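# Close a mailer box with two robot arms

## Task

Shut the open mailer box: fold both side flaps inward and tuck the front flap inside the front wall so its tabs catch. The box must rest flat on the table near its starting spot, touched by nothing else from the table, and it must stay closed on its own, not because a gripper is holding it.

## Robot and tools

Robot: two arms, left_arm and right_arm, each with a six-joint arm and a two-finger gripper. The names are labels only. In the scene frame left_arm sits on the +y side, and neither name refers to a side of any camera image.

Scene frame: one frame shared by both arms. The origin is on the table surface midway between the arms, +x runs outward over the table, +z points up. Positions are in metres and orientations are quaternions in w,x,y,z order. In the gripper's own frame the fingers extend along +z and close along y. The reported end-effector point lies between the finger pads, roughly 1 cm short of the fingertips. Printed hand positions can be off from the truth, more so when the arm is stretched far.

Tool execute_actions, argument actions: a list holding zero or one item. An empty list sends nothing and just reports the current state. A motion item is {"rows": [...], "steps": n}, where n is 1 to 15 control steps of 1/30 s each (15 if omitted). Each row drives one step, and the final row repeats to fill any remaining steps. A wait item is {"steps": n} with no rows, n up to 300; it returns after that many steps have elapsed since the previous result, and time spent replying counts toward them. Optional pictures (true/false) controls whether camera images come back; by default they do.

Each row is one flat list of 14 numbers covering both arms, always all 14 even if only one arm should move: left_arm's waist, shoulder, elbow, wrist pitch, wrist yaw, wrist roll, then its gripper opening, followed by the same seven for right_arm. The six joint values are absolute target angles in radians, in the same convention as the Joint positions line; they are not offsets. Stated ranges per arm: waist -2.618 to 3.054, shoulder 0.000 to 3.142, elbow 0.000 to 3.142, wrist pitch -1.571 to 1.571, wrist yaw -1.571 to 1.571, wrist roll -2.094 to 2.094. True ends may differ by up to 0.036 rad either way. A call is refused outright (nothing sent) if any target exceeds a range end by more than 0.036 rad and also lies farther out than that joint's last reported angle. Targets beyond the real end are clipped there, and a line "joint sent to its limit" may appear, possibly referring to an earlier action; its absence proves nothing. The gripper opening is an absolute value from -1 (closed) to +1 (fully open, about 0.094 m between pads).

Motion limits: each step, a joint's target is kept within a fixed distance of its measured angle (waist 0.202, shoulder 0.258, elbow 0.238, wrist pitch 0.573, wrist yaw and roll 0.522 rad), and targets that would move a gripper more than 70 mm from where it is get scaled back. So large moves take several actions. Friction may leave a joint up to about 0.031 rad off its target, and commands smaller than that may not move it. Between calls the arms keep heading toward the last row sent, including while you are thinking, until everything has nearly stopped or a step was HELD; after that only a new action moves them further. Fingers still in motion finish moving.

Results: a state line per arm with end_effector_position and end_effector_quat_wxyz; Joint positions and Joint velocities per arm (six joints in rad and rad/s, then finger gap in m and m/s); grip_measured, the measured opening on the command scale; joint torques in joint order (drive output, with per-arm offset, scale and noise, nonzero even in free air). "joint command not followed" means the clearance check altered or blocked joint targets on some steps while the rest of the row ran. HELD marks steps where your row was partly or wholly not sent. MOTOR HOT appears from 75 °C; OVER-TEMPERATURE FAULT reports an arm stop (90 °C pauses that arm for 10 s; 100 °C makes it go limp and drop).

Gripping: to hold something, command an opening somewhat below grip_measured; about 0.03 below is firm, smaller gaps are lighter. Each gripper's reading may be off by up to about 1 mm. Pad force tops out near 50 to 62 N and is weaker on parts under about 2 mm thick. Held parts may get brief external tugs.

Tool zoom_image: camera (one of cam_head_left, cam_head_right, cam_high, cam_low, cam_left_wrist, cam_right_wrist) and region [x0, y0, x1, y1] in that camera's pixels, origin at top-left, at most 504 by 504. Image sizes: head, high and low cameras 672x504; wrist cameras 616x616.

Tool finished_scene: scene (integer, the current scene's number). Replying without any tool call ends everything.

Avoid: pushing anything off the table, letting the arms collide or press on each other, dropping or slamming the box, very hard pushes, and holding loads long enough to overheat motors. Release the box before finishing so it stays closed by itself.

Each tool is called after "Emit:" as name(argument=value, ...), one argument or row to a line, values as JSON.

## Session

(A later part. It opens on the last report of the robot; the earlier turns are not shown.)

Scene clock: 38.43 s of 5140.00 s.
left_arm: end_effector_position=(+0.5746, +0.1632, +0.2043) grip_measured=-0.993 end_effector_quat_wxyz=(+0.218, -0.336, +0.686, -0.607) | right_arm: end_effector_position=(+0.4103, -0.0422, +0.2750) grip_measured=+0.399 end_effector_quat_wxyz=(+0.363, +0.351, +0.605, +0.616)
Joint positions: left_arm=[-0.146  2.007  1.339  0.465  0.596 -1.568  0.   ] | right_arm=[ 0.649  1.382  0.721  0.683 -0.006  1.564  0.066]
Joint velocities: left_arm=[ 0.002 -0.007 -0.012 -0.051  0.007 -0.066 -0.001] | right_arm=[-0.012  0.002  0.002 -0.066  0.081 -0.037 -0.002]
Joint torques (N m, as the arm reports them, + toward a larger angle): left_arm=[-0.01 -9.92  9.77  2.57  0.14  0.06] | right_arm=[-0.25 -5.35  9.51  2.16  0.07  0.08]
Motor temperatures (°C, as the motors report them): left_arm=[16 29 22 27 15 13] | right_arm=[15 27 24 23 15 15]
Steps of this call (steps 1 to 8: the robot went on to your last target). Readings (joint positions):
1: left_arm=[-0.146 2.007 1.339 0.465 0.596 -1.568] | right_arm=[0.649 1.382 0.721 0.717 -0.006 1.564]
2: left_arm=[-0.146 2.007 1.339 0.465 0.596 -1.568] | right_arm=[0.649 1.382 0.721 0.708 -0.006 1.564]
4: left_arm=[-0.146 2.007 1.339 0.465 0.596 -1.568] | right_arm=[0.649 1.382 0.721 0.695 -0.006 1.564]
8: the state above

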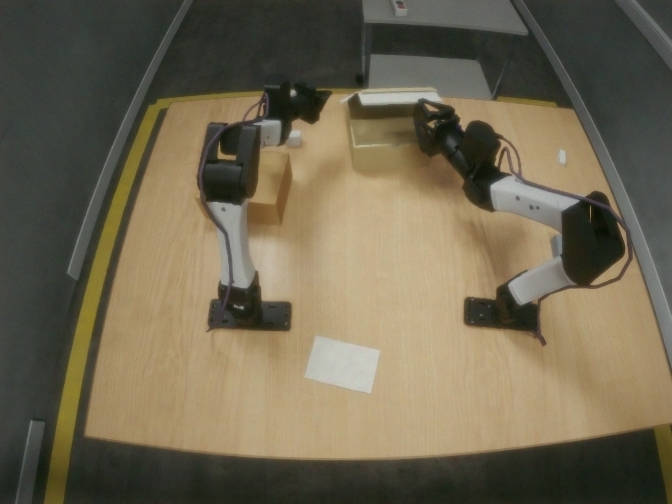

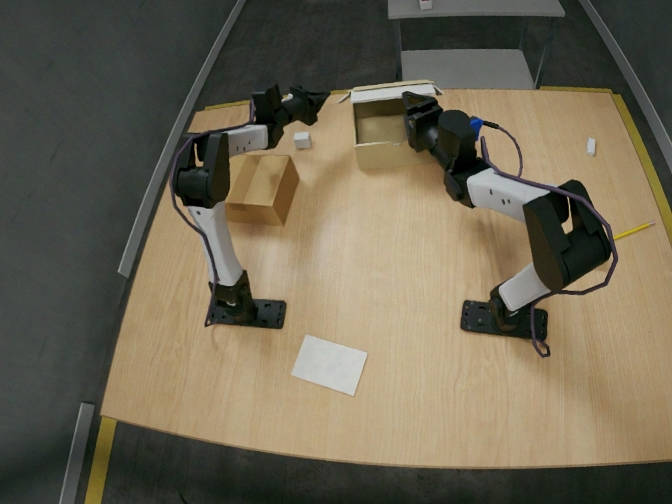

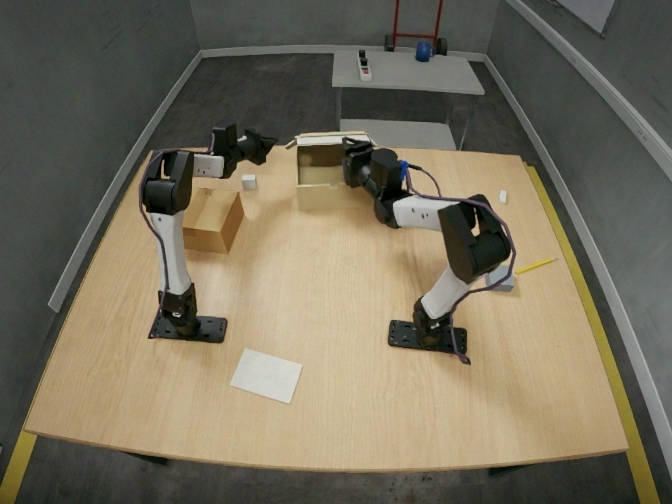

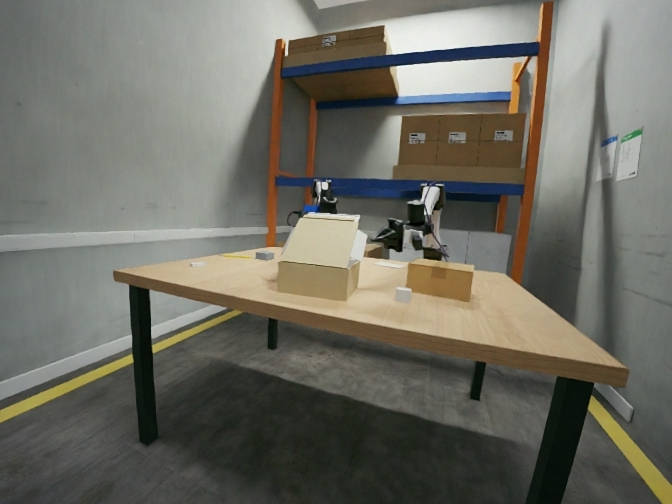

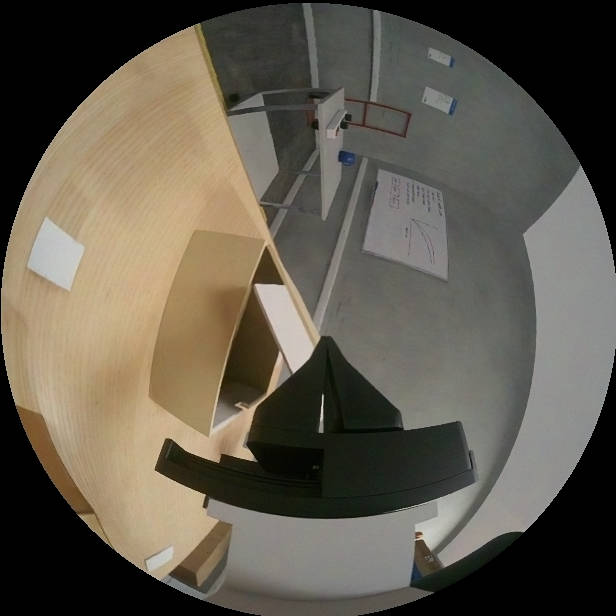

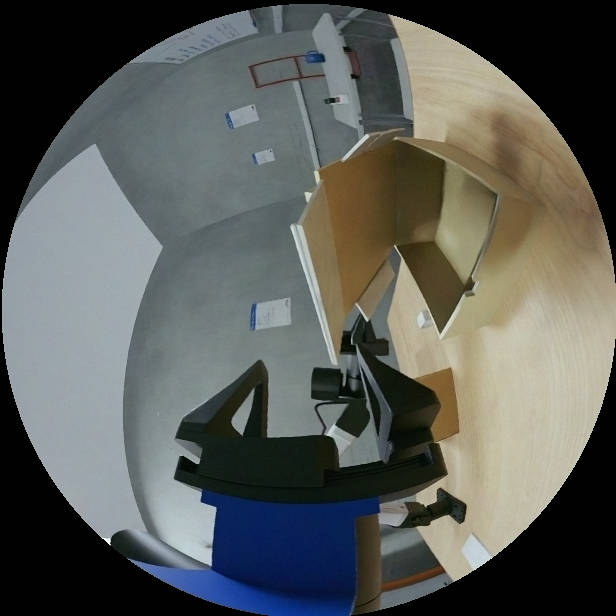

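Emit:
execute_actions(
  actions=[
    {"rows":[[-0.15,2.025,1.345,0.48,0.6,-1.57,-1,0.65,1.41,0.77,0.6,0,1.57,0.4],[-0.15,2.025,1.345,0.48,0.6,-1.57,-1,0.65,1.44,0.82,0.54,0,1.57,0.4],[-0.15,2.025,1.345,0.48,0.6,-1.57,-1,0.65,1.47,0.87,0.49,0,1.57,0.4],[-0.15,2.025,1.345,0.48,0.6,-1.57,-1,0.65,1.5,0.92,0.44,0,1.57,0.4],[-0.15,2.025,1.345,0.48,0.6,-1.57,-1,0.65,1.53,0.97,0.39,0,1.57,0.4],[-0.15,2.025,1.345,0.48,0.6,-1.57,-1,0.65,1.56,1.02,0.35,0,1.57,0.4],[-0.15,2.025,1.345,0.48,0.6,-1.57,-1,0.65,1.59,1.07,0.31,0,1.57,0.4],[-0.15,2.025,1.345,0.48,0.6,-1.57,-1,0.65,1.62,1.12,0.27,0,1.57,0.4],[-0.15,2.025,1.345,0.48,0.6,-1.57,-1,0.65,1.655,1.17,0.23,0,1.57,0.4],[-0.15,2.025,1.345,0.48,0.6,-1.57,-1,0.65,1.69,1.22,0.22,0,1.57,0.4]],"steps":15},
  ],
)

Scene clock: 40.10 s of 5140.00 s.
left_arm: end_effector_position=(+0.5746, +0.1632, +0.2043) grip_measured=-0.993 end_effector_quat_wxyz=(+0.218, -0.336, +0.686, -0.607) | right_arm: end_effector_position=(+0.4877, +0.0004, +0.2683) grip_measured=+0.399 end_effector_quat_wxyz=(+0.322, +0.389, +0.669, +0.546)
Joint positions: left_arm=[-0.146  2.007  1.339  0.465  0.596 -1.568  0.   ] | right_arm=[ 0.649  1.68   1.203  0.278 -0.005  1.564  0.066]
Joint velocities: left_arm=[ 0.002  0.002 -0.002  0.007  0.022 -0.037  0.001] | right_arm=[ 0.002  0.042 -0.007 -0.491  0.037  0.007 -0.001]
Joint torques (N m, as the arm reports them, + toward a larger angle): left_arm=[-0.01 -9.91  9.78  2.56  0.14  0.06] | right_arm=[ 0.32 -8.57 11.8   2.32  0.07  0.08]
Motor temperatures (°C, as the motors report them): left_arm=[16 30 22 27 15 13] | right_arm=[15 27 24 23 15 15]
Steps of this call (steps 1 to 30: the robot went on to your last target; steps 31 to 35: nothing new was sent; steps 36 to 50: all 15 steps of this action). Readings (joint positions):
36: left_arm=[-0.146 2.007 1.339 0.465 0.596 -1.568] | right_arm=[0.649 1.383 0.727 0.664 -0.005 1.564]
37: left_arm=[-0.146 2.007 1.339 0.465 0.596 -1.568] | right_arm=[0.649 1.391 0.745 0.640 -0.005 1.564]
39: left_arm=[-0.146 2.007 1.339 0.465 0.596 -1.568] | right_arm=[0.649 1.434 0.821 0.577 -0.005 1.564]
43: left_arm=[-0.146 2.007 1.339 0.465 0.596 -1.568] | right_arm=[0.649 1.556 1.025 0.434 -0.005 1.564]
50: the state above

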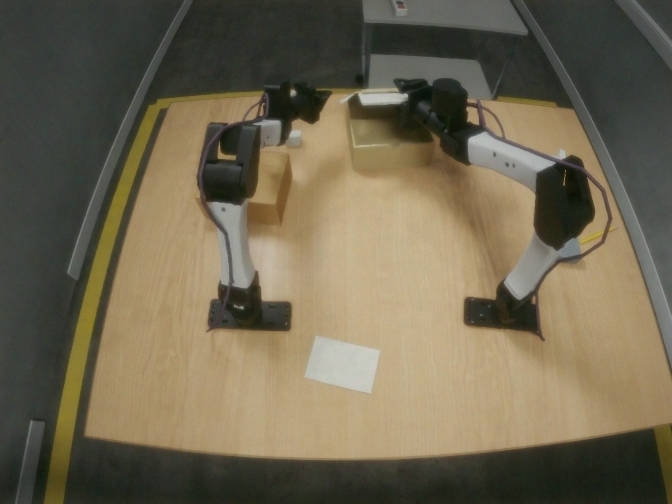

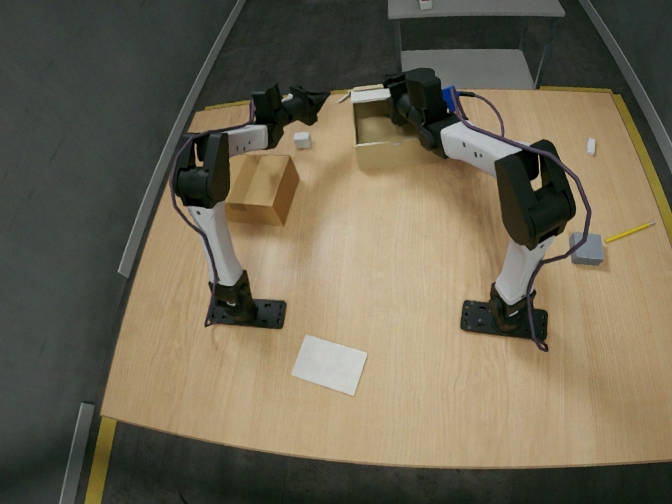

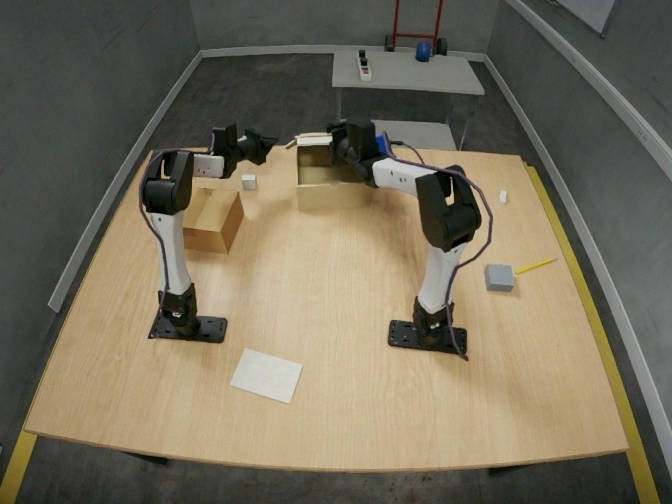

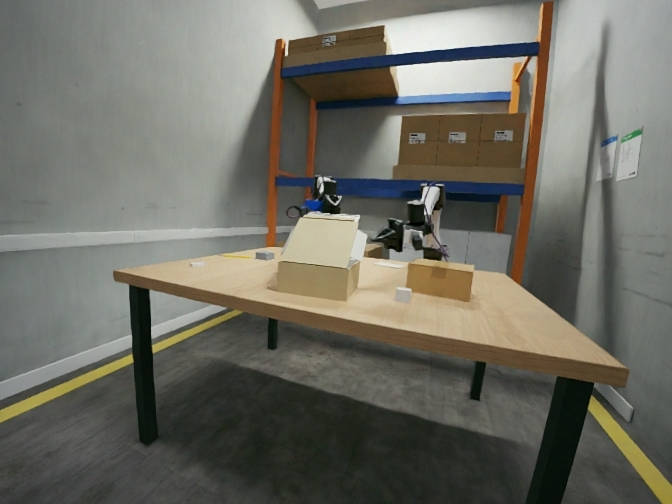

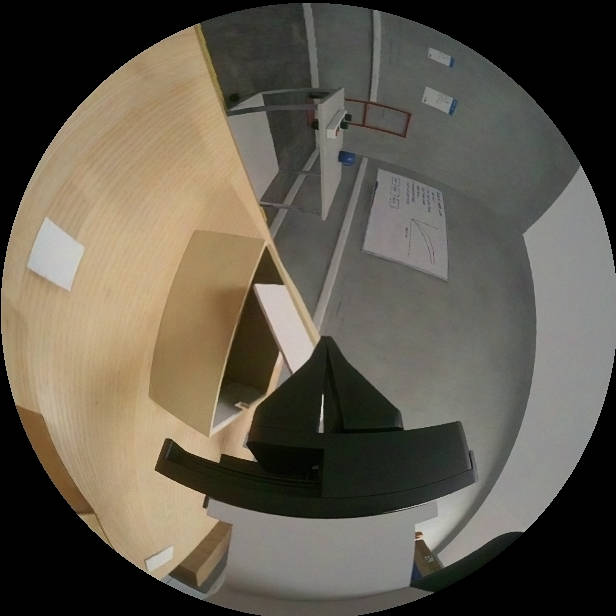

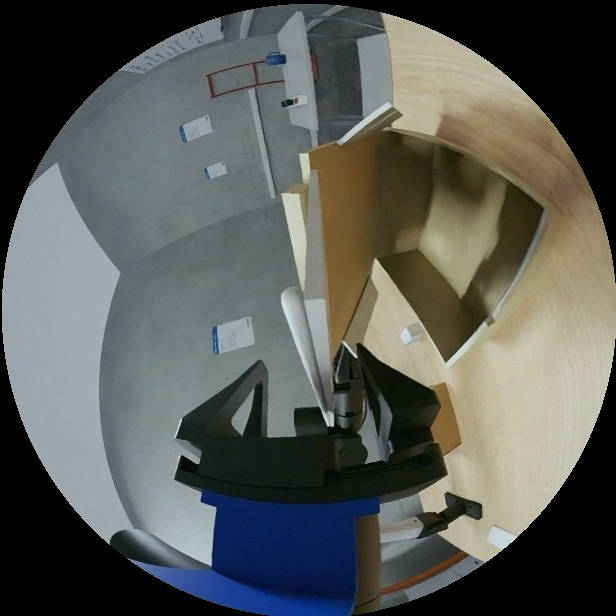

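Emit:
execute_actions(
  actions=[
    {"rows":[[-0.15,2.025,1.345,0.48,0.6,-1.57,-1,0.65,1.69,1.22,0.22,0,1.57,0],[-0.15,2.025,1.345,0.48,0.6,-1.57,-1,0.65,1.69,1.22,0.22,0,1.57,-0.4],[-0.16,2.025,1.345,0.48,0.6,-1.57,-1,0.65,1.69,1.22,0.22,0,1.57,-0.7],[-0.17,2.025,1.345,0.48,0.6,-1.57,-1,0.65,1.69,1.22,0.22,0,1.57,-0.9],[-0.18,2.025,1.345,0.48,0.6,-1.57,-1,0.65,1.69,1.22,0.22,0,1.57,-0.96],[-0.19,2.025,1.345,0.48,0.6,-1.57,-1,0.65,1.69,1.22,0.22,0,1.57,-0.96],[-0.2,2.025,1.345,0.48,0.6,-1.57,-1,0.65,1.69,1.22,0.22,0,1.57,-0.96]],"steps":15},
  ],
  pictures=false,
)

Emit:
execute_actions(
  actions=[
    {"rows":[[-0.21,2.025,1.345,0.46,0.62,-1.57,-1,0.65,1.69,1.22,0.22,0,1.57,-0.96],[-0.22,2.025,1.345,0.44,0.64,-1.57,-1,0.65,1.69,1.22,0.22,0,1.57,-0.96],[-0.23,2.025,1.345,0.42,0.66,-1.57,-1,0.65,1.69,1.22,0.22,0,1.57,-0.96],[-0.235,2.025,1.345,0.40,0.68,-1.57,-1,0.65,1.69,1.22,0.22,0,1.57,-0.96],[-0.24,2.025,1.345,0.38,0.70,-1.57,-1,0.65,1.69,1.22,0.22,0,1.57,-0.96]],"steps":15},
  ],
)

Emit:
zoom_image(
  camera="cam_low",
  region=[240,190,440,320],
)

Scene clock: 42.47 s of 5140.00 s.
left_arm: end_effector_position=(+0.5632, +0.1329, +0.2043) grip_measured=-0.993 end_effector_quat_wxyz=(+0.200, -0.317, +0.695, -0.613) | right_arm: end_effector_position=(+0.4853, -0.0009, +0.2545) grip_measured=-0.928 end_effector_quat_wxyz=(+0.309, +0.400, +0.682, +0.528)
Joint positions: left_arm=[-0.202  2.007  1.339  0.465  0.596 -1.568  0.   ] | right_arm=[ 0.649  1.681  1.203  0.223 -0.005  1.57   0.003]
Joint velocities: left_arm=[-0.002 -0.022 -0.027  0.022 -0.051 -0.007 -0.001] | right_arm=[ 0.007 -0.002 -0.012 -0.066 -0.022 -0.007  0.001]
Joint torques (N m, as the arm reports them, + toward a larger angle): left_arm=[ 0.59 -9.92  9.78  2.57  0.13  0.06] | right_arm=[ 0.45 -8.55 11.78  2.17  0.09  0.02]
Motor temperatures (°C, as the motors report them): left_arm=[16 30 22 27 15 13] | right_arm=[15 27 24 23 15 15]
Steps of this call (steps 1 to 30: the robot went on to your last target; steps 31 to 56: nothing new was sent; steps 57 to 71: all 15 steps of this action). Readings (joint positions):
57: left_arm=[-0.146 2.007 1.339 0.465 0.596 -1.568] | right_arm=[0.649 1.681 1.203 0.225 -0.005 1.564]
58: left_arm=[-0.146 2.007 1.339 0.465 0.596 -1.568] | right_arm=[0.649 1.681 1.203 0.225 -0.005 1.564]
60: left_arm=[-0.148 2.007 1.339 0.465 0.596 -1.568] | right_arm=[0.649 1.681 1.203 0.225 -0.005 1.564]
64: left_arm=[-0.175 2.007 1.339 0.465 0.596 -1.568] | right_arm=[0.649 1.681 1.203 0.224 -0.006 1.570]
71: the state above

Scene clock: 42.97 s of 5140.00 s.
left_arm: end_effector_position=(+0.5508, +0.1172, +0.1977) grip_measured=-0.993 end_effector_quat_wxyz=(+0.166, -0.305, +0.708, -0.614) | right_arm: end_effector_position=(+0.4845, -0.0019, +0.2502) grip_measured=-0.929 end_effector_quat_wxyz=(+0.306, +0.404, +0.687, +0.521)
Joint positions: left_arm=[-0.221  2.007  1.339  0.429  0.645 -1.568  0.   ] | right_arm=[ 0.649  1.681  1.203  0.206 -0.002  1.57   0.003]
Joint velocities: left_arm=[ 0.007 -0.002 -0.007  0.022 -0.022  0.022 -0.001] | right_arm=[ 0.007  0.017 -0.002 -0.081 -0.037  0.095  0.   ]
Joint torques (N m, as the arm reports them, + toward a larger angle): left_arm=[-1.32 -9.89  9.75  1.91  0.63  0.06] | right_arm=[ 0.31 -8.59 11.79  2.39  0.06  0.02]
Motor temperatures (°C, as the motors report them): left_arm=[16 30 22 27 15 13] | right_arm=[15 27 24 23 15 15]
Steps of this call (steps 1 to 15: all 15 steps of this action). Readings (joint positions):
1: left_arm=[-0.202 2.007 1.339 0.465 0.598 -1.568] | right_arm=[0.649 1.681 1.203 0.223 -0.005 1.570]
2: left_arm=[-0.203 2.007 1.339 0.464 0.603 -1.568] | right_arm=[0.649 1.681 1.203 0.223 -0.005 1.570]
4: left_arm=[-0.209 2.007 1.339 0.455 0.620 -1.568] | right_arm=[0.649 1.681 1.203 0.223 -0.005 1.570]
8: left_arm=[-0.221 2.007 1.339 0.434 0.641 -1.568] | right_arm=[0.649 1.681 1.203 0.213 -0.002 1.570]
15: the state above

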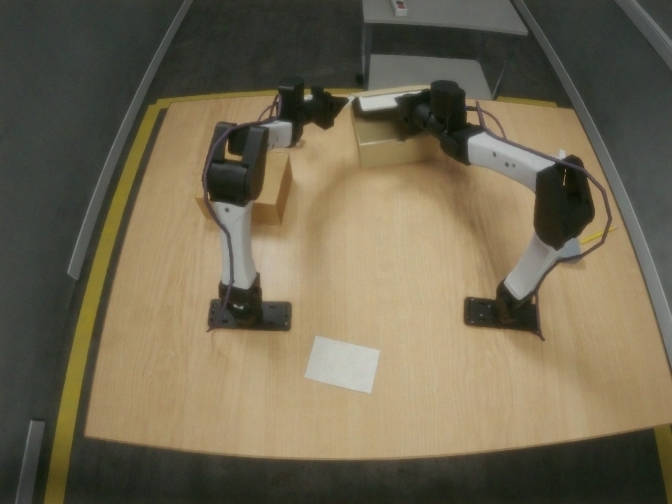

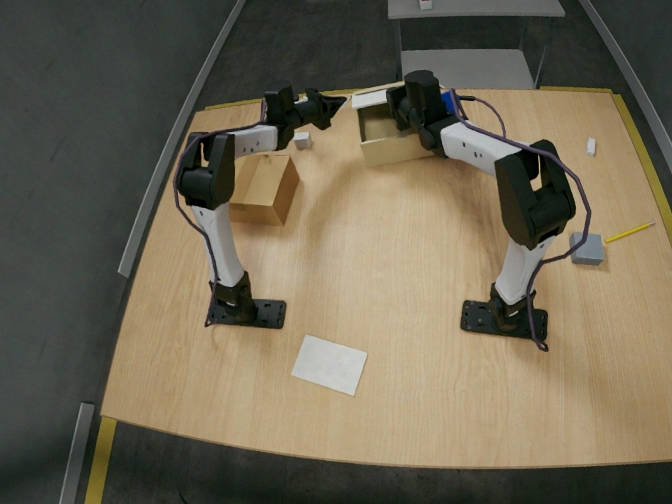

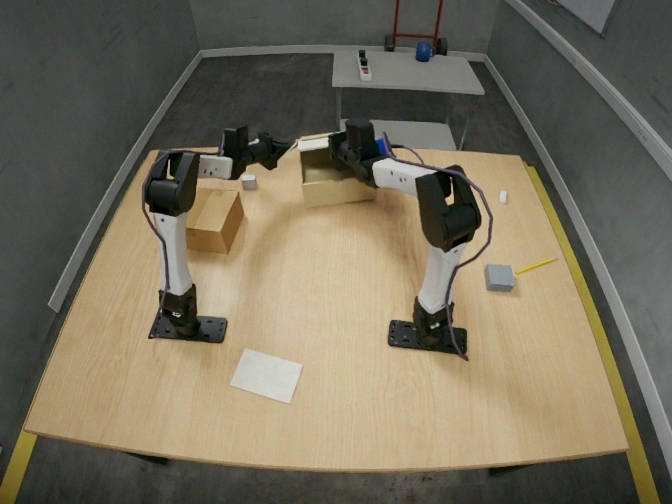

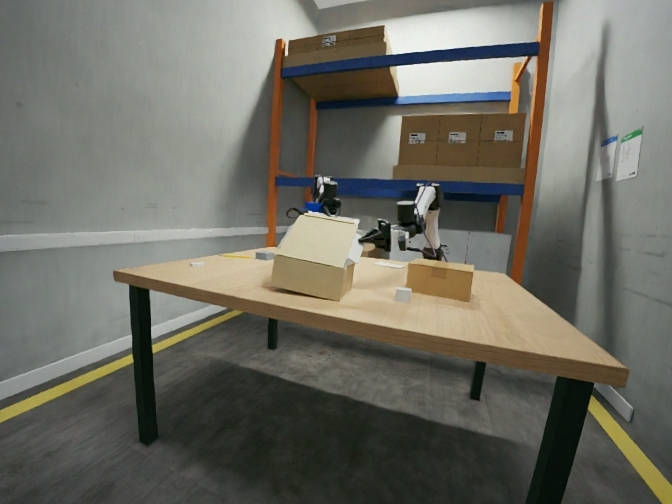

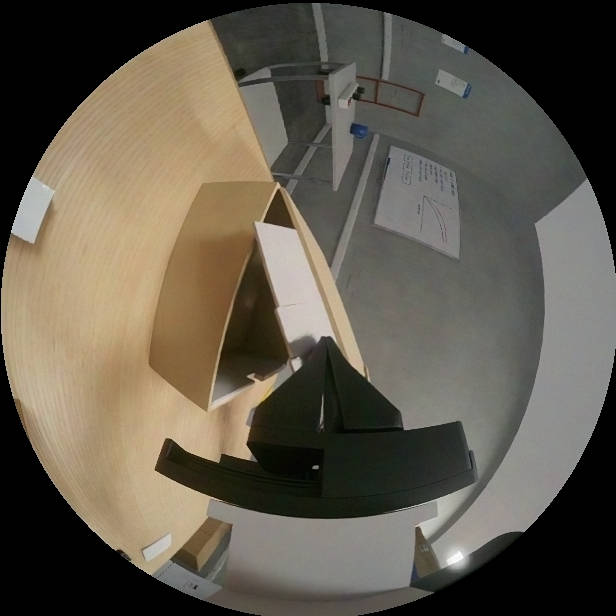

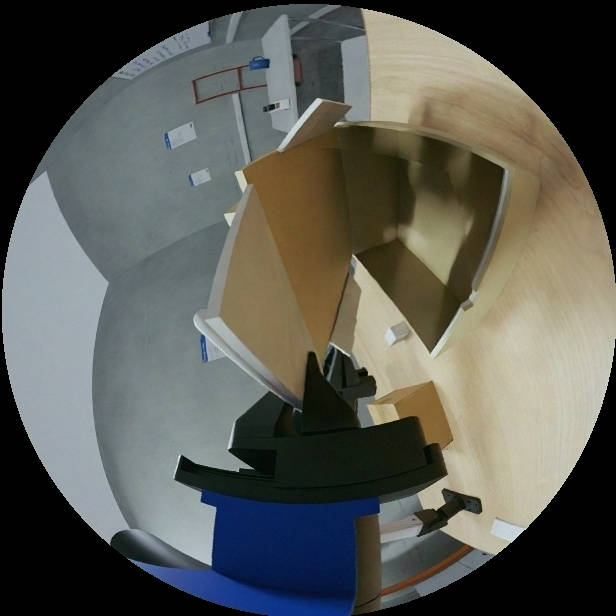

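Region (240, 190, 440, 320) of cam_low's 672x504 image, scaled by 2.520, with more detail than that image has; it fills the top 328 rows of this view, and the rest is white.

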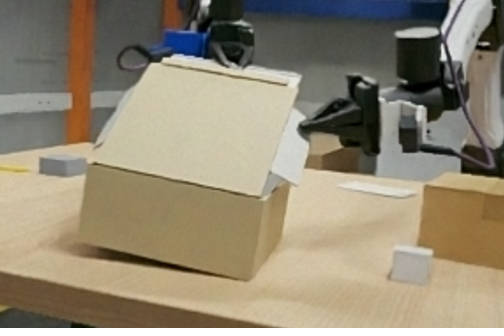

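Emit:
execute_actions(
  actions=[
    {"rows":[[-0.25,2.025,1.345,0.40,0.70,-1.57,-1,0.65,1.69,1.22,0.22,0,1.62,-0.97],[-0.26,2.025,1.345,0.40,0.70,-1.57,-1,0.65,1.69,1.22,0.22,0,1.66,-0.97],[-0.27,2.025,1.345,0.40,0.70,-1.57,-1,0.65,1.69,1.22,0.22,0,1.7,-0.97],[-0.28,2.025,1.345,0.40,0.70,-1.57,-1,0.65,1.69,1.22,0.22,0,1.7,-0.97],[-0.29,2.025,1.345,0.40,0.70,-1.57,-1,0.65,1.69,1.22,0.22,0,1.7,-0.97]],"steps":15},
  ],
)

Emit:
zoom_image(
  camera="cam_low",
  region=[240,190,440,320],
)

Scene clock: 44.87 s of 5140.00 s.
left_arm: end_effector_position=(+0.5476, +0.1057, +0.1994) grip_measured=-0.993 end_effector_quat_wxyz=(+0.168, -0.300, +0.709, -0.616) | right_arm: end_effector_position=(+0.4849, -0.0081, +0.2414) grip_measured=-0.929 end_effector_quat_wxyz=(+0.281, +0.451, +0.670, +0.518)
Joint positions: left_arm=[-0.247  2.007  1.339  0.439  0.625 -1.568  0.   ] | right_arm=[0.645 1.681 1.203 0.168 0.021 1.672 0.003]
Joint velocities: left_arm=[-0.037  0.002  0.007 -0.022 -0.051 -0.007  0.001] | right_arm=[ 0.002 -0.002 -0.002  0.022 -0.022  0.007 -0.   ]
Joint torques (N m, as the arm reports them, + toward a larger angle): left_arm=[-3.51 -9.91  9.78  2.    0.87  0.08] | right_arm=[ 0.58 -8.6  11.7   2.75 -0.22  0.28]
Motor temperatures (°C, as the motors report them): left_arm=[16 30 23 27 15 13] | right_arm=[15 27 24 23 15 15]
Steps of this call (steps 1 to 15: the robot went on to your last target; steps 16 to 42: nothing new was sent; steps 43 to 57: all 15 steps of this action). Readings (joint positions):
43: left_arm=[-0.221 2.007 1.339 0.428 0.645 -1.568] | right_arm=[0.649 1.681 1.203 0.204 -0.002 1.575]
44: left_arm=[-0.222 2.007 1.339 0.428 0.645 -1.568] | right_arm=[0.649 1.681 1.203 0.204 -0.002 1.587]
46: left_arm=[-0.228 2.007 1.339 0.429 0.642 -1.568] | right_arm=[0.649 1.681 1.203 0.198 0.003 1.619]
50: left_arm=[-0.243 2.007 1.339 0.437 0.627 -1.568] | right_arm=[0.646 1.681 1.203 0.181 0.015 1.653]
57: the state above

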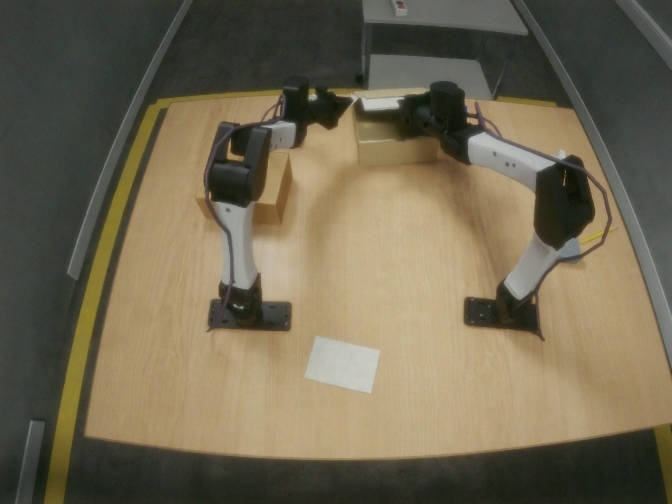

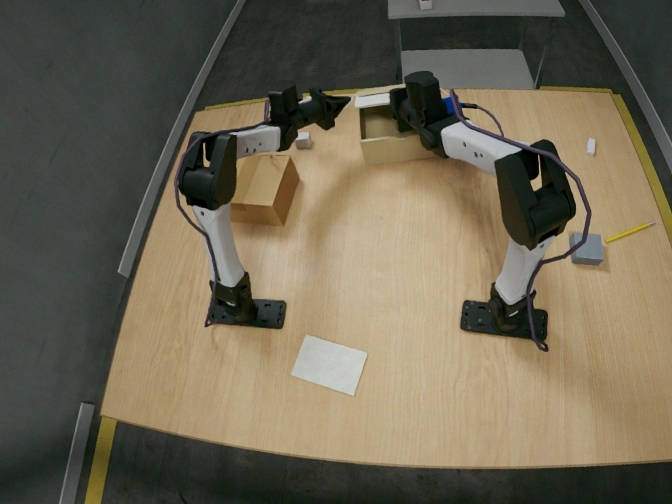

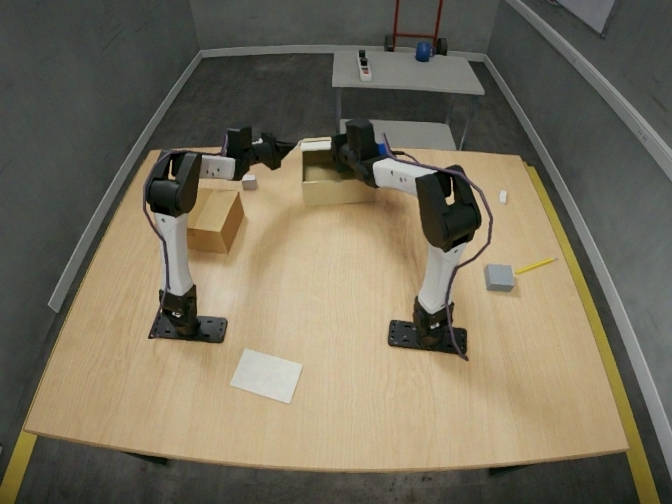

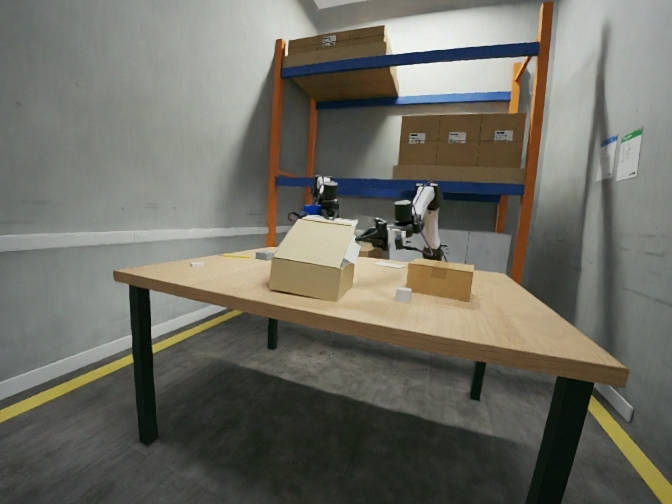

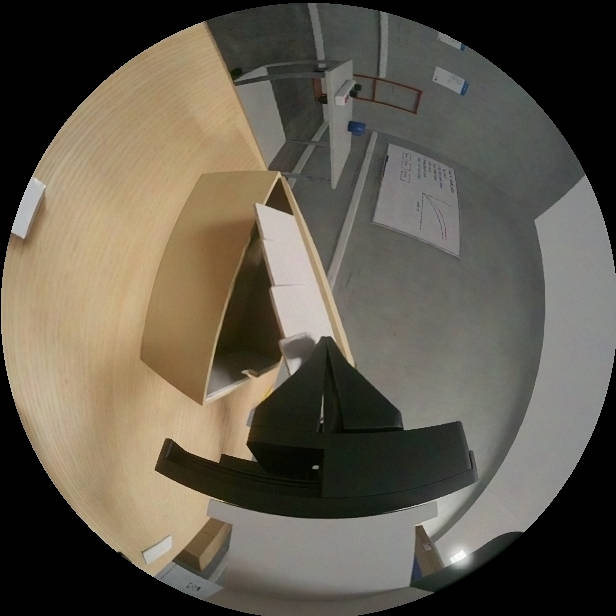

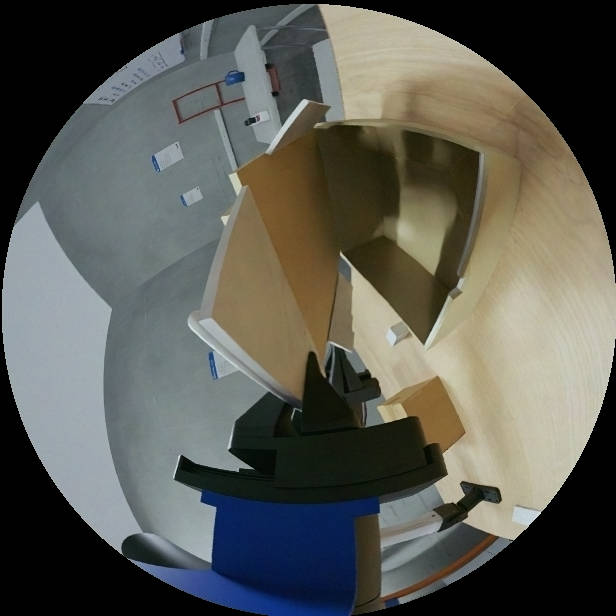

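Region (240, 190, 440, 320) of cam_low's 672x504 image, scaled by 2.520, with more detail than that image has; it fills the top 328 rows of this view, and the rest is white.

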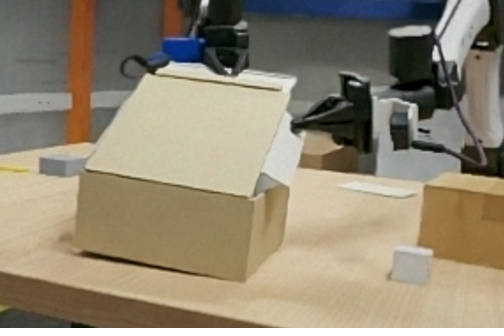

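Emit:
execute_actions(
  actions=[
    {"rows":[[-0.22,2.025,1.345,0.44,0.62,-1.57,-1,0.65,1.69,1.22,0.23,0,1.66,-0.97],[-0.18,2.025,1.345,0.46,0.6,-1.57,-1,0.65,1.69,1.22,0.24,0,1.66,-0.97],[-0.14,2.025,1.345,0.46,0.6,-1.57,-1,0.65,1.70,1.24,0.25,0.01,1.65,-0.97],[-0.1,2.025,1.345,0.46,0.6,-1.57,-1,0.65,1.71,1.26,0.26,0.02,1.65,-0.97],[-0.08,2.025,1.345,0.46,0.6,-1.57,-1,0.648,1.725,1.28,0.27,0.03,1.64,-0.97],[-0.08,2.025,1.345,0.46,0.6,-1.57,-1,0.646,1.74,1.30,0.28,0.04,1.64,-0.97],[-0.08,2.025,1.345,0.46,0.6,-1.57,-1,0.644,1.755,1.32,0.29,0.05,1.63,-0.97],[-0.08,2.025,1.345,0.46,0.6,-1.57,-1,0.642,1.77,1.34,0.3,0.06,1.63,-0.97],[-0.08,2.025,1.345,0.46,0.6,-1.57,-1,0.64,1.79,1.36,0.31,0.07,1.62,-0.97],[-0.08,2.025,1.345,0.46,0.6,-1.57,-1,0.638,1.81,1.385,0.32,0.08,1.62,-0.97],[-0.08,2.025,1.345,0.46,0.6,-1.57,-1,0.636,1.83,1.41,0.33,0.09,1.61,-0.97],[-0.08,2.025,1.345,0.46,0.6,-1.57,-1,0.634,1.85,1.43,0.34,0.1,1.61,-0.97],[-0.08,2.025,1.345,0.46,0.6,-1.57,-1,0.63,1.865,1.445,0.34,0.1,1.6,-0.97]],"steps":15},
  ],
  pictures=false,
)

Emit:
execute_actions(
  actions=[
    {"steps":6},
  ],
)

Emit:
zoom_image(
  camera="cam_low",
  region=[240,170,440,320],
)

Scene clock: 47.43 s of 5140.00 s.
left_arm: end_effector_position=(+0.5862, +0.2049, +0.2007) grip_measured=-0.993 end_effector_quat_wxyz=(+0.234, -0.366, +0.676, -0.596) | right_arm: end_effector_position=(+0.5384, +0.0087, +0.2909) grip_measured=-0.929 end_effector_quat_wxyz=(+0.348, +0.420, +0.621, +0.563)
Joint positions: left_arm=[-0.07   2.007  1.339  0.448  0.599 -1.568  0.   ] | right_arm=[0.643 1.847 1.422 0.301 0.075 1.621 0.003]
Joint velocities: left_arm=[-0.115 -0.002  0.002 -0.007  0.022 -0.037 -0.   ] | right_arm=[-0.027  0.222  0.144  0.139  0.066 -0.066  0.001]
Joint torques (N m, as the arm reports them, + toward a larger angle): left_arm=[ 0.17 -9.91  9.75  2.53  0.11  0.06] | right_arm=[ -0.39 -10.72  11.61   2.34   0.1   -0.09]
Motor temperatures (°C, as the motors report them): left_arm=[16 30 23 27 15 13] | right_arm=[15 27 25 24 15 15]
Steps of this call (steps 1 to 15: the robot went on to your last target; steps 16 to 62: nothing new was sent; steps 63 to 77: all 15 steps of this action). Readings (joint positions):
63: left_arm=[-0.244 2.007 1.339 0.442 0.621 -1.568] | right_arm=[0.645 1.681 1.203 0.167 0.021 1.673]
64: left_arm=[-0.236 2.007 1.339 0.447 0.620 -1.568] | right_arm=[0.645 1.681 1.203 0.170 0.021 1.671]
66: left_arm=[-0.198 2.007 1.339 0.448 0.621 -1.568] | right_arm=[0.645 1.687 1.214 0.186 0.019 1.669]
70: left_arm=[-0.080 2.007 1.339 0.448 0.609 -1.568] | right_arm=[0.645 1.732 1.288 0.228 0.032 1.655]
77: the state above

Scene clock: 47.63 s of 5140.00 s.
left_arm: end_effector_position=(+0.5852, +0.2012, +0.2007) grip_measured=-0.993 end_effector_quat_wxyz=(+0.232, -0.364, +0.677, -0.597) | right_arm: end_effector_position=(+0.5425, +0.0059, +0.2874) grip_measured=-0.929 end_effector_quat_wxyz=(+0.355, +0.422, +0.620, +0.559)
Joint positions: left_arm=[-0.077  2.007  1.339  0.448  0.599 -1.568  0.   ] | right_arm=[0.639 1.858 1.425 0.309 0.088 1.615 0.003]
Joint velocities: left_arm=[ 0.012  0.002  0.002 -0.007 -0.066 -0.051 -0.001] | right_arm=[-0.007 -0.007  0.007 -0.022  0.007 -0.051 -0.   ]
Joint torques (N m, as the arm reports them, + toward a larger angle): left_arm=[ 0.01 -9.92  9.79  2.53  0.1   0.07] | right_arm=[ -0.24 -10.64  12.2    2.49   0.08  -0.15]
Motor temperatures (°C, as the motors report them): left_arm=[16 30 23 27 15 13] | right_arm=[15 27 25 24 15 15]
Steps of this call (steps 1 to 6: the robot went on to your last target). Readings (joint positions):
1: left_arm=[-0.074 2.007 1.339 0.448 0.599 -1.568] | right_arm=[0.642 1.853 1.424 0.305 0.079 1.619]
2: left_arm=[-0.076 2.007 1.339 0.448 0.599 -1.568] | right_arm=[0.641 1.856 1.425 0.307 0.081 1.617]
4: left_arm=[-0.077 2.007 1.339 0.448 0.599 -1.568] | right_arm=[0.639 1.858 1.425 0.308 0.085 1.615]
6: the state above

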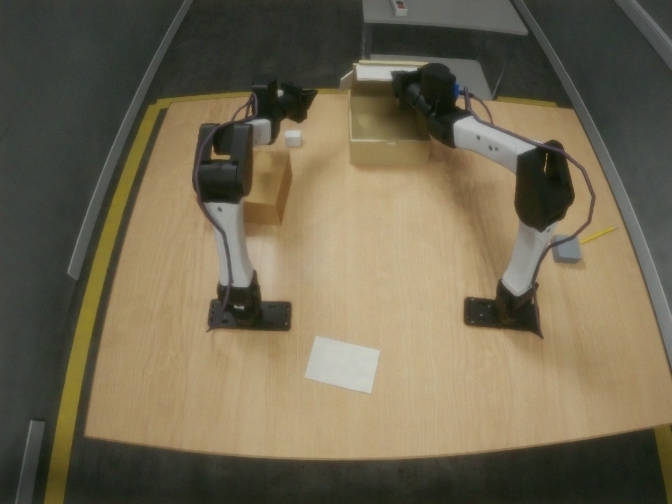

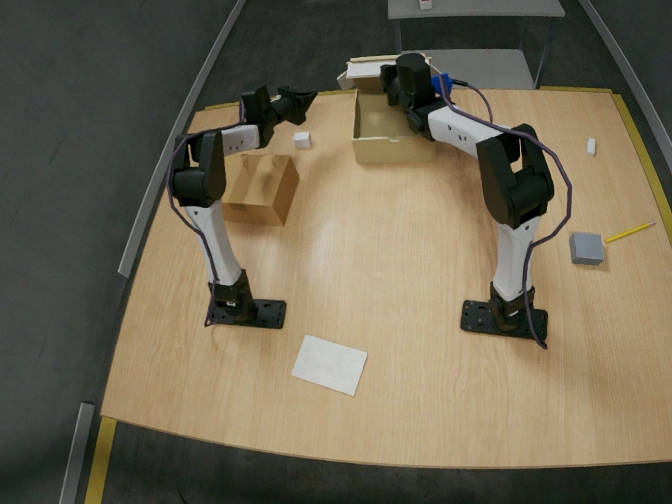

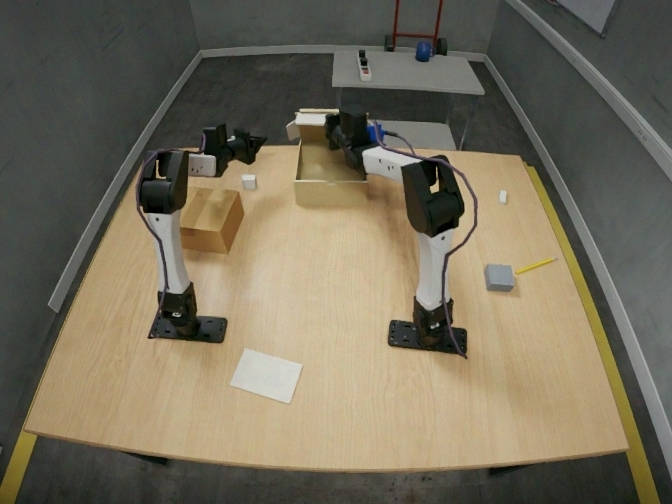

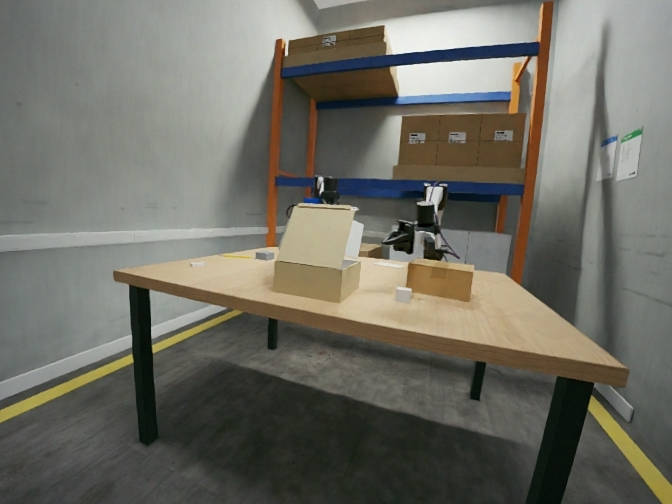

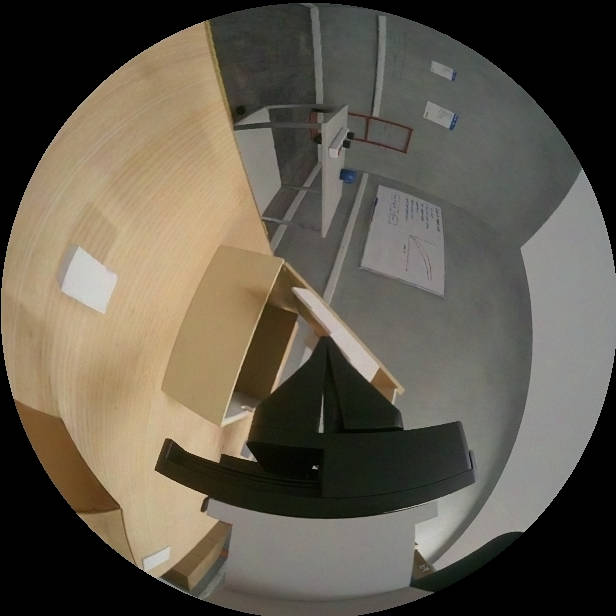

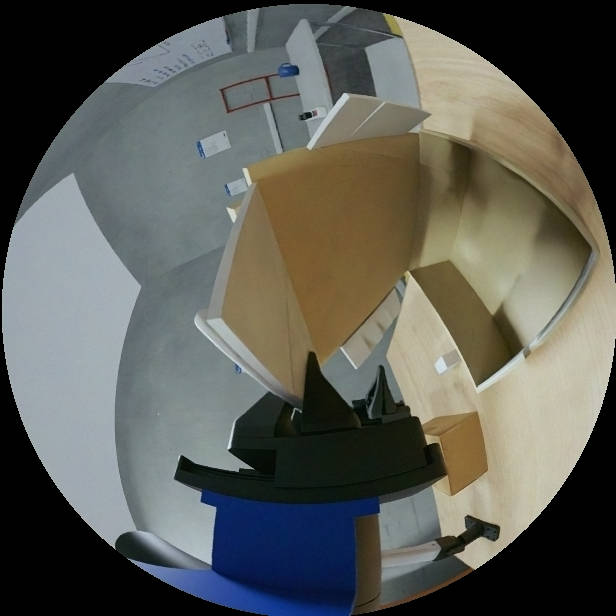

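Region (240, 170, 440, 320) of cam_low's 672x504 image, scaled by 2.520, with more detail than that image has; it fills the top 378 rows of this view, and the rest is white.

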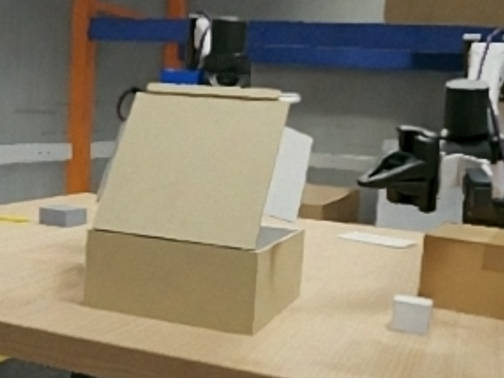

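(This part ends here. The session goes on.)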